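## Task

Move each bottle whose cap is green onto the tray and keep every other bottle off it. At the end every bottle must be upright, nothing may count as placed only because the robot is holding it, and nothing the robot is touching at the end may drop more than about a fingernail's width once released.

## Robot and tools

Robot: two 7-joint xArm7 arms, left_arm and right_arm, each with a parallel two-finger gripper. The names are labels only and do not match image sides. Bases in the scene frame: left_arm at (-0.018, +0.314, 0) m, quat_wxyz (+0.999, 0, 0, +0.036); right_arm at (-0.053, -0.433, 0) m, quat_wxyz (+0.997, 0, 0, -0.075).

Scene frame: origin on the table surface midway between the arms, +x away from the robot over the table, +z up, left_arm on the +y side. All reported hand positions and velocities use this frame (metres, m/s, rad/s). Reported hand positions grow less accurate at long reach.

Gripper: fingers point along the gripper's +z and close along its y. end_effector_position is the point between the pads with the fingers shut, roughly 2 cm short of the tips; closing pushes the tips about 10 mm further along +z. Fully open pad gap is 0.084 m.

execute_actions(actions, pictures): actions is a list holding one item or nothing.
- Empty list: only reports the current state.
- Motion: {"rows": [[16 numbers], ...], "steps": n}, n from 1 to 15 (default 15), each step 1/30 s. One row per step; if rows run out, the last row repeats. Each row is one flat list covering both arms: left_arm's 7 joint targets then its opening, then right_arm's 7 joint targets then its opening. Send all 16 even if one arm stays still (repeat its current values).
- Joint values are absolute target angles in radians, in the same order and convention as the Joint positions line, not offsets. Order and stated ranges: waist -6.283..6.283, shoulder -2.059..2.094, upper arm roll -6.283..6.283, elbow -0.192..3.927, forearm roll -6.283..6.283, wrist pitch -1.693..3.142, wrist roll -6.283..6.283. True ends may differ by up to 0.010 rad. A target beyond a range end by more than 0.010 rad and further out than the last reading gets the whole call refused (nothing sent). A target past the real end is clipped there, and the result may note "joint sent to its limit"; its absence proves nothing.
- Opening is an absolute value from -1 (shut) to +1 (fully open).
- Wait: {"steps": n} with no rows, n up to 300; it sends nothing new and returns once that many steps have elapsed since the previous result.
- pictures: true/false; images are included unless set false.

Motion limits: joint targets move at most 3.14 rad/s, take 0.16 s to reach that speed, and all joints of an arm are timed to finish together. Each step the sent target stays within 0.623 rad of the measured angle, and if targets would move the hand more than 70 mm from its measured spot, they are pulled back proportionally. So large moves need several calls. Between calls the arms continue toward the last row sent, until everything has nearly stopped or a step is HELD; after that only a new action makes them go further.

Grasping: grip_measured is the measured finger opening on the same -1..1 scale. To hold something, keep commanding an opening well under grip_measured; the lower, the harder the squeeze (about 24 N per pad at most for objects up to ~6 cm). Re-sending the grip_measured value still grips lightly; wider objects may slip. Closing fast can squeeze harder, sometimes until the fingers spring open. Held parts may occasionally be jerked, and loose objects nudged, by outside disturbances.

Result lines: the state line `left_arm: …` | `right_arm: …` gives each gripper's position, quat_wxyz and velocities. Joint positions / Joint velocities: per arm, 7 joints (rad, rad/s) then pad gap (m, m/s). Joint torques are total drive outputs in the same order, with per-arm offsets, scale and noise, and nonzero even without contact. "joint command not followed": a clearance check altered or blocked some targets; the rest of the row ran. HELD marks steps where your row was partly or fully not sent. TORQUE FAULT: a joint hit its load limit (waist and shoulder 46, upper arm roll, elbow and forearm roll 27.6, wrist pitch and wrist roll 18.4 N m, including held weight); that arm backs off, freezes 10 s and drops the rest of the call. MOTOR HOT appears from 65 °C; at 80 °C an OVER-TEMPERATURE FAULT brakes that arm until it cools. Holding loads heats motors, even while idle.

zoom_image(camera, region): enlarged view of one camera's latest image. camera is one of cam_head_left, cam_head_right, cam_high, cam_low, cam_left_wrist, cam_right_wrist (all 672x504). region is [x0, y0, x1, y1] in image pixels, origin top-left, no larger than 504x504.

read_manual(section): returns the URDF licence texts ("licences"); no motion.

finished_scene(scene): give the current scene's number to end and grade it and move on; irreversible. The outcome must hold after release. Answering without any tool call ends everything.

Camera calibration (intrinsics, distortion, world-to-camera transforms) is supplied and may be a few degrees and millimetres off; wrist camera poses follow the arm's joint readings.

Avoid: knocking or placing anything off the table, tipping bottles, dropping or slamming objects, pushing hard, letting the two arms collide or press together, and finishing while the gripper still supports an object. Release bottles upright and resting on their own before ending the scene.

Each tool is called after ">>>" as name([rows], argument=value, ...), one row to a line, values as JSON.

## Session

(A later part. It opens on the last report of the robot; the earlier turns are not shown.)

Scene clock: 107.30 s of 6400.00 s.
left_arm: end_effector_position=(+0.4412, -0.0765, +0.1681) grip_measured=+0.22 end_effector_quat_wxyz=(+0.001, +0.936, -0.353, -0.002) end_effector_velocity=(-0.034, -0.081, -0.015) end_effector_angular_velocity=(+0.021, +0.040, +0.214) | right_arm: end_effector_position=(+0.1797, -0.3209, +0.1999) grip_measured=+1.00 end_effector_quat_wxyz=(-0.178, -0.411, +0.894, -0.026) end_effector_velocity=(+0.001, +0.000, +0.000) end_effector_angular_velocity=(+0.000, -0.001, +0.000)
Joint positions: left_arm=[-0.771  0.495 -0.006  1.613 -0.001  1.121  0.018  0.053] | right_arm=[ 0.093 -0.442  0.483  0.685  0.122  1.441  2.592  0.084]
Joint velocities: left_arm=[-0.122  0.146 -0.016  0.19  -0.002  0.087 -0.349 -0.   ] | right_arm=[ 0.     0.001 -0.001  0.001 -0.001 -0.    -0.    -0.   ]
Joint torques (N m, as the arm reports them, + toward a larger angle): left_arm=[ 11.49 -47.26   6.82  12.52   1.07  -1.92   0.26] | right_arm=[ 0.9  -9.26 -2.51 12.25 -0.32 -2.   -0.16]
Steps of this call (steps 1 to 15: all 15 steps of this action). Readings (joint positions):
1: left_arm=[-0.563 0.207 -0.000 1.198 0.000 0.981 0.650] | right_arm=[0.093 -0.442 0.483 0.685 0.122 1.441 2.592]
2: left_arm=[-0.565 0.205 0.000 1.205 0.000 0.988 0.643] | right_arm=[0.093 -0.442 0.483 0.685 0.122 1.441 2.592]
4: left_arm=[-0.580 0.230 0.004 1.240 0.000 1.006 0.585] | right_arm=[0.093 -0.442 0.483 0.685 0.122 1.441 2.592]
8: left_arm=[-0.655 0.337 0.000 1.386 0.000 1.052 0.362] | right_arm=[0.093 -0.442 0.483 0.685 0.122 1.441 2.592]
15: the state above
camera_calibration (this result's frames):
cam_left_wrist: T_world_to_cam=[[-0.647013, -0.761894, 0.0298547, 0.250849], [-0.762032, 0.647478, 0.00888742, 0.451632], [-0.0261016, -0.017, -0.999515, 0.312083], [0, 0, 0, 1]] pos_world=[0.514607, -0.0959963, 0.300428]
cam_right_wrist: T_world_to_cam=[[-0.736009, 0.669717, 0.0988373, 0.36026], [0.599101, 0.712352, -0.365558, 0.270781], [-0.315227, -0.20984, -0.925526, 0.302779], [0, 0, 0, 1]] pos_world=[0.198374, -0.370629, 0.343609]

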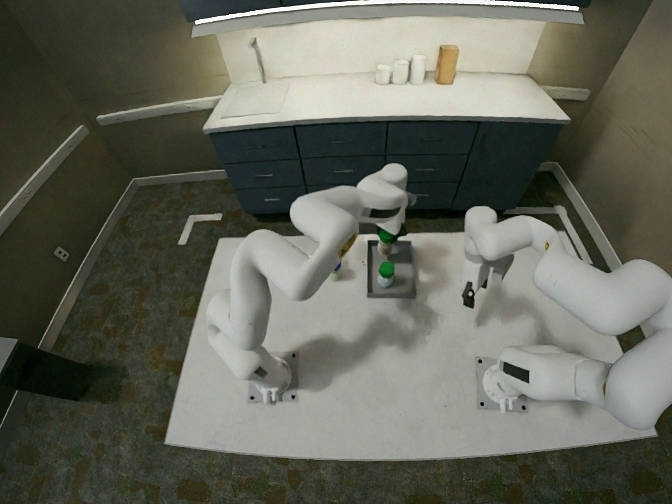

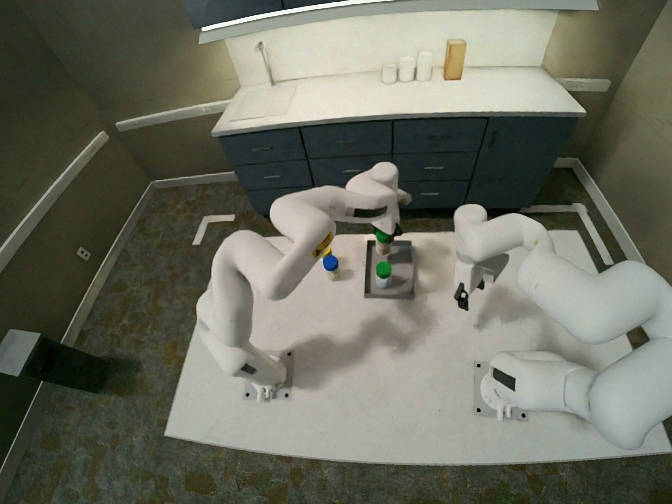

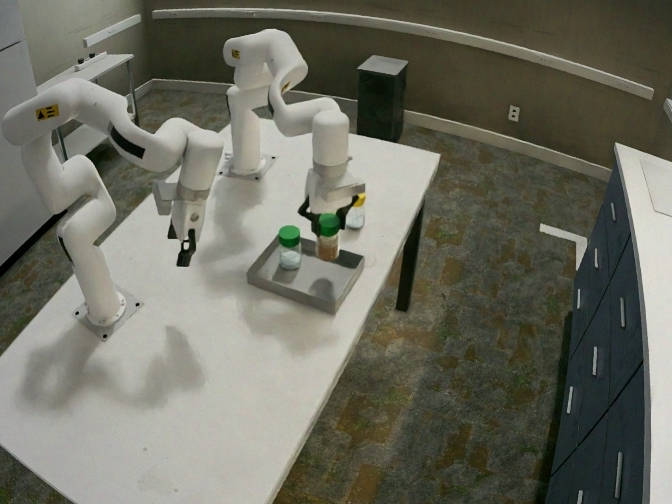

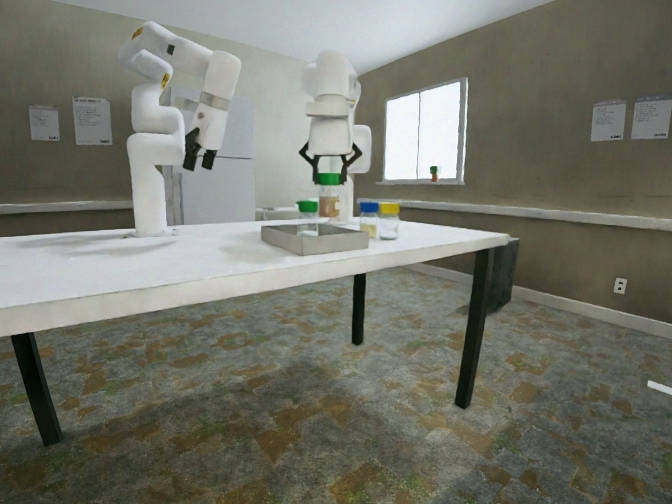

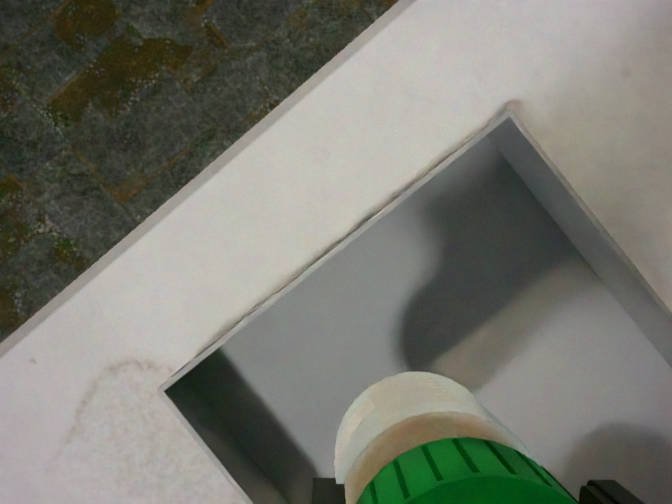

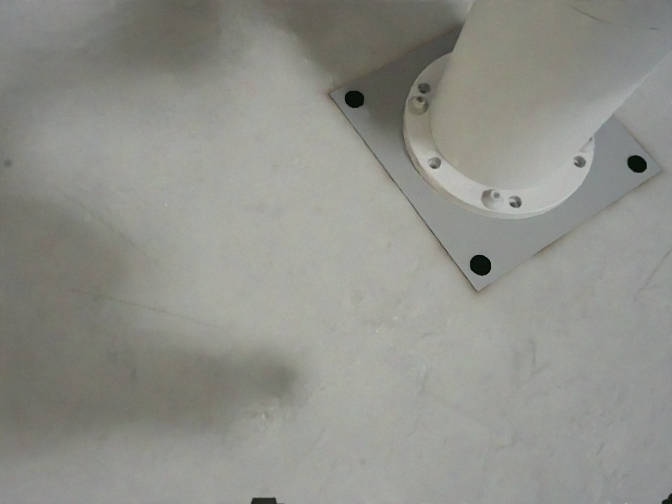

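>>> execute_actions([
  {"rows":[[-0.771,0.507,0,1.615,0,1.108,0,-0.5,0.093,-0.442,0.483,0.685,0.122,1.441,2.592,1],[-0.771,0.515,0,1.606,0,1.091,0,-0.5,0.093,-0.442,0.483,0.685,0.122,1.441,2.592,1],[-0.771,0.524,0,1.596,0,1.072,0,-0.5,0.093,-0.442,0.483,0.685,0.122,1.441,2.592,1],[-0.771,0.533,0,1.586,0,1.053,0,-0.5,0.093,-0.442,0.483,0.685,0.122,1.441,2.592,1],[-0.771,0.541,0,1.577,0,1.036,0,-0.5,0.093,-0.442,0.483,0.685,0.122,1.441,2.592,1],[-0.771,0.548,0,1.569,0,1.021,0,-0.5,0.093,-0.442,0.483,0.685,0.122,1.441,2.592,1],[-0.771,0.554,0,1.562,0,1.008,0,-0.5,0.093,-0.442,0.483,0.685,0.122,1.441,2.592,1],[-0.771,0.559,0,1.556,0,0.997,0,-0.5,0.093,-0.442,0.483,0.685,0.122,1.441,2.592,1],[-0.771,0.563,0,1.552,0,0.989,0,-0.5,0.093,-0.442,0.483,0.685,0.122,1.441,2.592,1],[-0.771,0.566,0,1.548,0,0.982,0,-0.5,0.093,-0.442,0.483,0.685,0.122,1.441,2.592,1],[-0.771,0.569,0,1.545,0,0.976,0,-0.5,0.093,-0.442,0.483,0.685,0.122,1.441,2.592,1],[-0.771,0.571,0,1.543,0,0.972,0,-0.5,0.093,-0.442,0.483,0.685,0.122,1.441,2.592,1],[-0.771,0.573,0,1.54,0,0.967,0,-0.5,0.093,-0.442,0.483,0.685,0.122,1.441,2.592,1],[-0.771,0.575,0,1.538,0,0.963,0,-0.5,0.093,-0.442,0.483,0.685,0.122,1.441,2.592,1],[-0.771,0.576,0,1.537,0,0.961,0,-0.5,0.093,-0.442,0.483,0.685,0.122,1.441,2.592,1]]},
], pictures=false)

>>> execute_actions([
  {"steps":5},
], pictures=false)

>>> execute_actions([
  {"rows":[[-0.771,0.576,0,1.537,0,0.961,0,0.8,0.093,-0.442,0.483,0.685,0.122,1.441,2.592,1]],"steps":10},
], pictures=false)

>>> execute_actions([
  {"rows":[[-0.771,0.563,0,1.552,0,0.989,0,0.8,0.093,-0.442,0.483,0.685,0.122,1.441,2.592,1],[-0.771,0.548,0,1.569,0,1.021,0,0.8,0.093,-0.442,0.483,0.685,0.122,1.441,2.592,1],[-0.771,0.533,0,1.586,0,1.053,0,0.8,0.093,-0.442,0.483,0.685,0.122,1.441,2.592,1],[-0.771,0.515,0,1.606,0,1.091,0,0.8,0.093,-0.442,0.483,0.685,0.122,1.441,2.592,1]]},
])

Scene clock: 123.97 s of 6400.00 s.
left_arm: end_effector_position=(+0.4456, -0.0751, +0.1036) grip_measured=+0.22 end_effector_quat_wxyz=(-0.000, +0.940, -0.342, -0.000) end_effector_velocity=(+0.007, -0.005, -0.035) end_effector_angular_velocity=(-0.029, -0.035, +0.002) | right_arm: end_effector_position=(+0.1797, -0.3209, +0.1999) grip_measured=+1.00 end_effector_quat_wxyz=(-0.178, -0.411, +0.894, -0.026) end_effector_velocity=(+0.000, +0.000, +0.000) end_effector_angular_velocity=(-0.000, -0.001, +0.001)
Joint positions: left_arm=[-0.771  0.572 -0.     1.542  0.     0.97   0.     0.053] | right_arm=[ 0.093 -0.442  0.483  0.685  0.122  1.441  2.592  0.084]
Joint velocities: left_arm=[ 0.001  0.041  0.    -0.052 -0.    -0.139 -0.    -0.   ] | right_arm=[-0.     0.     0.001  0.001 -0.     0.     0.     0.   ]
Joint torques (N m, as the arm reports them, + toward a larger angle): left_arm=[  0.7  -39.65  -0.25  12.37   0.28  -1.67  -0.25] | right_arm=[ 0.56 -9.01 -2.75 12.29 -0.27 -2.27 -0.21]
Steps of this call (steps 1 to 30: the robot went on to your last target; steps 31 to 90: nothing new was sent; then 13.17 s passed at rest; steps 91 to 105: all 15 steps of this action). Readings (joint positions):
91: left_arm=[-0.771 0.499 -0.000 1.624 -0.000 1.125 -0.000] | right_arm=[0.093 -0.442 0.483 0.685 0.122 1.441 2.592]
92: left_arm=[-0.771 0.500 -0.000 1.622 0.000 1.120 -0.000] | right_arm=[0.093 -0.442 0.483 0.685 0.122 1.441 2.592]
94: left_arm=[-0.771 0.509 -0.000 1.612 0.000 1.096 0.000] | right_arm=[0.093 -0.442 0.483 0.685 0.122 1.441 2.592]
98: left_arm=[-0.771 0.545 0.000 1.573 -0.000 1.032 0.000] | right_arm=[0.093 -0.442 0.483 0.685 0.122 1.441 2.592]
105: the state above

Scene clock: 124.13 s of 6400.00 s.
left_arm: end_effector_position=(+0.4455, -0.0750, +0.1005) grip_measured=+0.22 end_effector_quat_wxyz=(+0.000, +0.940, -0.342, +0.000) end_effector_velocity=(+0.003, -0.002, +0.003) end_effector_angular_velocity=(-0.007, -0.010, +0.001) | right_arm: end_effector_position=(+0.1797, -0.3209, +0.1999) grip_measured=+1.00 end_effector_quat_wxyz=(-0.178, -0.411, +0.894, -0.026) end_effector_velocity=(-0.000, -0.000, +0.000) end_effector_angular_velocity=(+0.001, +0.000, -0.001)
Joint positions: left_arm=[-0.771  0.576 -0.     1.537  0.     0.961 -0.     0.053] | right_arm=[ 0.093 -0.442  0.483  0.685  0.122  1.441  2.592  0.084]
Joint velocities: left_arm=[-0.001 -0.002  0.002  0.002 -0.    -0.008 -0.     0.   ] | right_arm=[-0.001 -0.    -0.     0.     0.001  0.    -0.    -0.   ]
Joint torques (N m, as the arm reports them, + toward a larger angle): left_arm=[  0.77 -41.43  -0.12  12.46   0.41  -1.86  -0.16] | right_arm=[ 1.02 -8.71 -2.55 12.52 -0.09 -2.13 -0.04]
Steps of this call (steps 1 to 5: the robot went on to your last target). Readings (joint positions):
1: left_arm=[-0.771 0.573 -0.000 1.540 0.000 0.966 0.000] | right_arm=[0.093 -0.442 0.483 0.685 0.122 1.441 2.592]
2: left_arm=[-0.771 0.575 -0.000 1.539 0.000 0.963 0.000] | right_arm=[0.093 -0.442 0.483 0.685 0.122 1.441 2.592]
4: left_arm=[-0.771 0.576 -0.000 1.538 0.000 0.962 -0.000] | right_arm=[0.093 -0.442 0.483 0.685 0.122 1.441 2.592]
5: the state above

Scene clock: 124.47 s of 6400.00 s.
left_arm: end_effector_position=(+0.4455, -0.0751, +0.1004) grip_measured=+0.80 end_effector_quat_wxyz=(+0.000, +0.940, -0.342, +0.000) end_effector_velocity=(-0.002, +0.002, -0.005) end_effector_angular_velocity=(+0.009, +0.008, -0.001) | right_arm: end_effector_position=(+0.1797, -0.3209, +0.1999) grip_measured=+1.00 end_effector_quat_wxyz=(-0.178, -0.411, +0.894, -0.026) end_effector_velocity=(-0.000, -0.000, -0.001) end_effector_angular_velocity=(-0.000, +0.002, -0.001)
Joint positions: left_arm=[-0.771  0.576 -0.     1.537 -0.     0.961 -0.     0.077] | right_arm=[ 0.093 -0.442  0.483  0.685  0.122  1.441  2.592  0.084]
Joint velocities: left_arm=[-0.     0.005  0.001 -0.005  0.001  0.002  0.    -0.   ] | right_arm=[-0.001  0.     0.001 -0.002  0.001  0.     0.    -0.   ]
Joint torques (N m, as the arm reports them, + toward a larger angle): left_arm=[  0.85 -39.18  -0.12  11.65   0.32  -1.78  -0.32] | right_arm=[ 0.6  -8.77 -2.7  12.64 -0.2  -2.37 -0.14]
Steps of this call (steps 1 to 10: all 10 steps of this action). Readings (joint positions):
1: left_arm=[-0.771 0.575 -0.000 1.538 0.000 0.961 0.000] | right_arm=[0.093 -0.442 0.483 0.685 0.122 1.441 2.592]
2: left_arm=[-0.771 0.575 0.000 1.538 0.000 0.961 -0.000] | right_arm=[0.093 -0.442 0.483 0.685 0.122 1.441 2.592]
4: left_arm=[-0.771 0.575 0.000 1.539 0.000 0.961 0.000] | right_arm=[0.093 -0.442 0.483 0.685 0.122 1.441 2.592]
8: left_arm=[-0.771 0.575 -0.000 1.538 -0.000 0.961 0.000] | right_arm=[0.093 -0.442 0.483 0.685 0.122 1.441 2.592]
10: the state above

Scene clock: 124.97 s of 6400.00 s.
left_arm: end_effector_position=(+0.4450, -0.0746, +0.1526) grip_measured=+0.80 end_effector_quat_wxyz=(-0.001, +0.940, -0.342, -0.003) end_effector_velocity=(+0.004, -0.005, +0.010) end_effector_angular_velocity=(-0.015, -0.018, -0.001) | right_arm: end_effector_position=(+0.1797, -0.3209, +0.1999) grip_measured=+1.00 end_effector_quat_wxyz=(-0.178, -0.411, +0.894, -0.026) end_effector_velocity=(-0.000, +0.000, -0.000) end_effector_angular_velocity=(-0.000, +0.000, +0.001)
Joint positions: left_arm=[-0.771  0.518  0.     1.603 -0.     1.091 -0.     0.077] | right_arm=[ 0.093 -0.442  0.483  0.685  0.122  1.441  2.592  0.084]
Joint velocities: left_arm=[-0.001 -0.007 -0.     0.015 -0.    -0.001 -0.     0.   ] | right_arm=[ 0.001  0.001 -0.    -0.001 -0.001 -0.001  0.     0.   ]
Joint torques (N m, as the arm reports them, + toward a larger angle): left_arm=[  0.79 -40.59  -0.21  12.99   0.32  -1.83  -0.29] | right_arm=[ 0.36 -8.32 -2.97 12.65 -0.49 -2.28  0.04]
Steps of this call (steps 1 to 15: all 15 steps of this action). Readings (joint positions):
1: left_arm=[-0.771 0.576 -0.000 1.537 -0.000 0.961 -0.000] | right_arm=[0.093 -0.442 0.483 0.685 0.122 1.441 2.592]
2: left_arm=[-0.771 0.574 0.000 1.539 -0.000 0.967 0.000] | right_arm=[0.093 -0.442 0.483 0.685 0.122 1.441 2.592]
4: left_arm=[-0.771 0.561 0.000 1.555 -0.000 1.005 -0.000] | right_arm=[0.093 -0.442 0.483 0.685 0.122 1.441 2.592]
8: left_arm=[-0.771 0.512 -0.000 1.609 0.000 1.080 0.000] | right_arm=[0.093 -0.442 0.483 0.685 0.122 1.441 2.592]
15: the state above
camera_calibration (this result's frames):
cam_left_wrist: T_world_to_cam=[[-0.628699, -0.777209, 0.0261632, 0.246503], [-0.777225, 0.629111, 0.0118586, 0.458441], [-0.0256762, -0.0128792, -0.999587, 0.296813], [0, 0, 0, 1]] pos_world=[0.518909, -0.0930038, 0.284804]
cam_right_wrist: T_world_to_cam=[[-0.736009, 0.669718, 0.0988374, 0.36026], [0.599101, 0.712352, -0.365558, 0.270781], [-0.315228, -0.20984, -0.925526, 0.302779], [0, 0, 0, 1]] pos_world=[0.198374, -0.370629, 0.343609]

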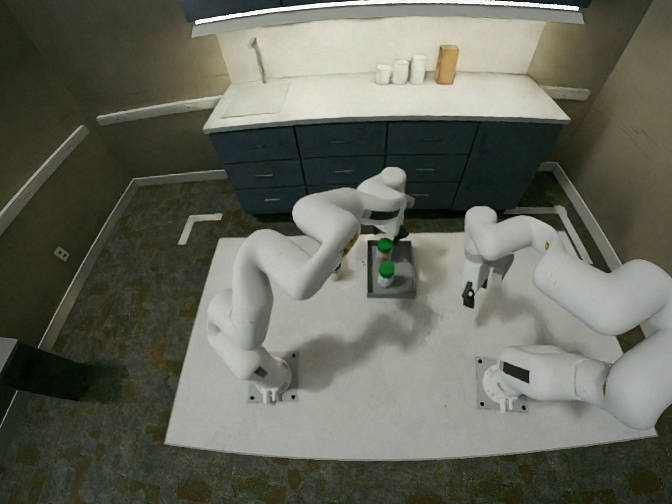

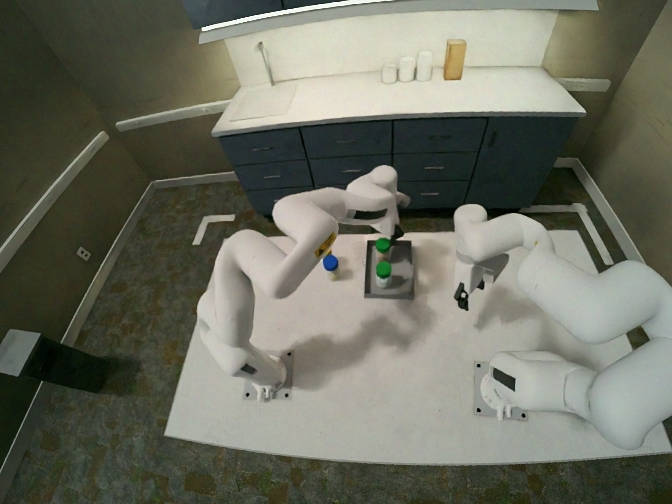

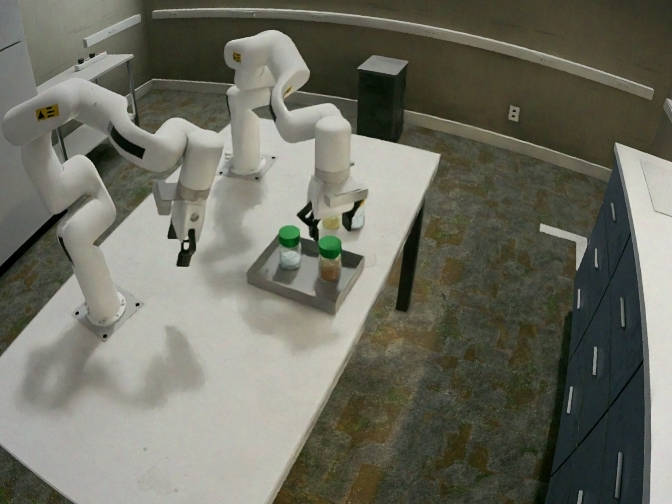

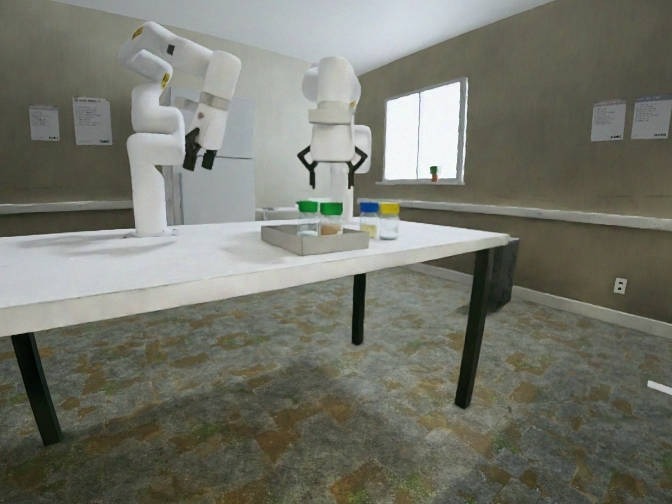

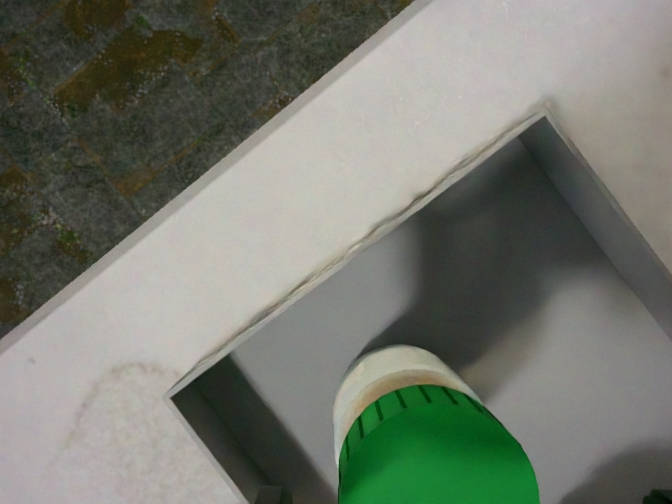

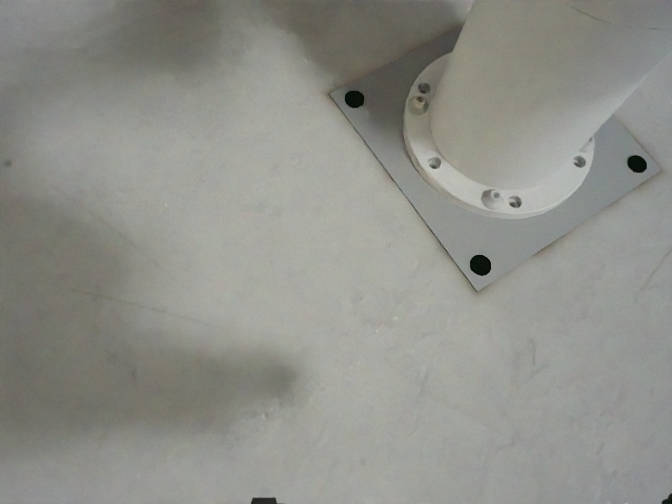

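>>> finished_scene(scene=1)

The scene is finished: the task was done.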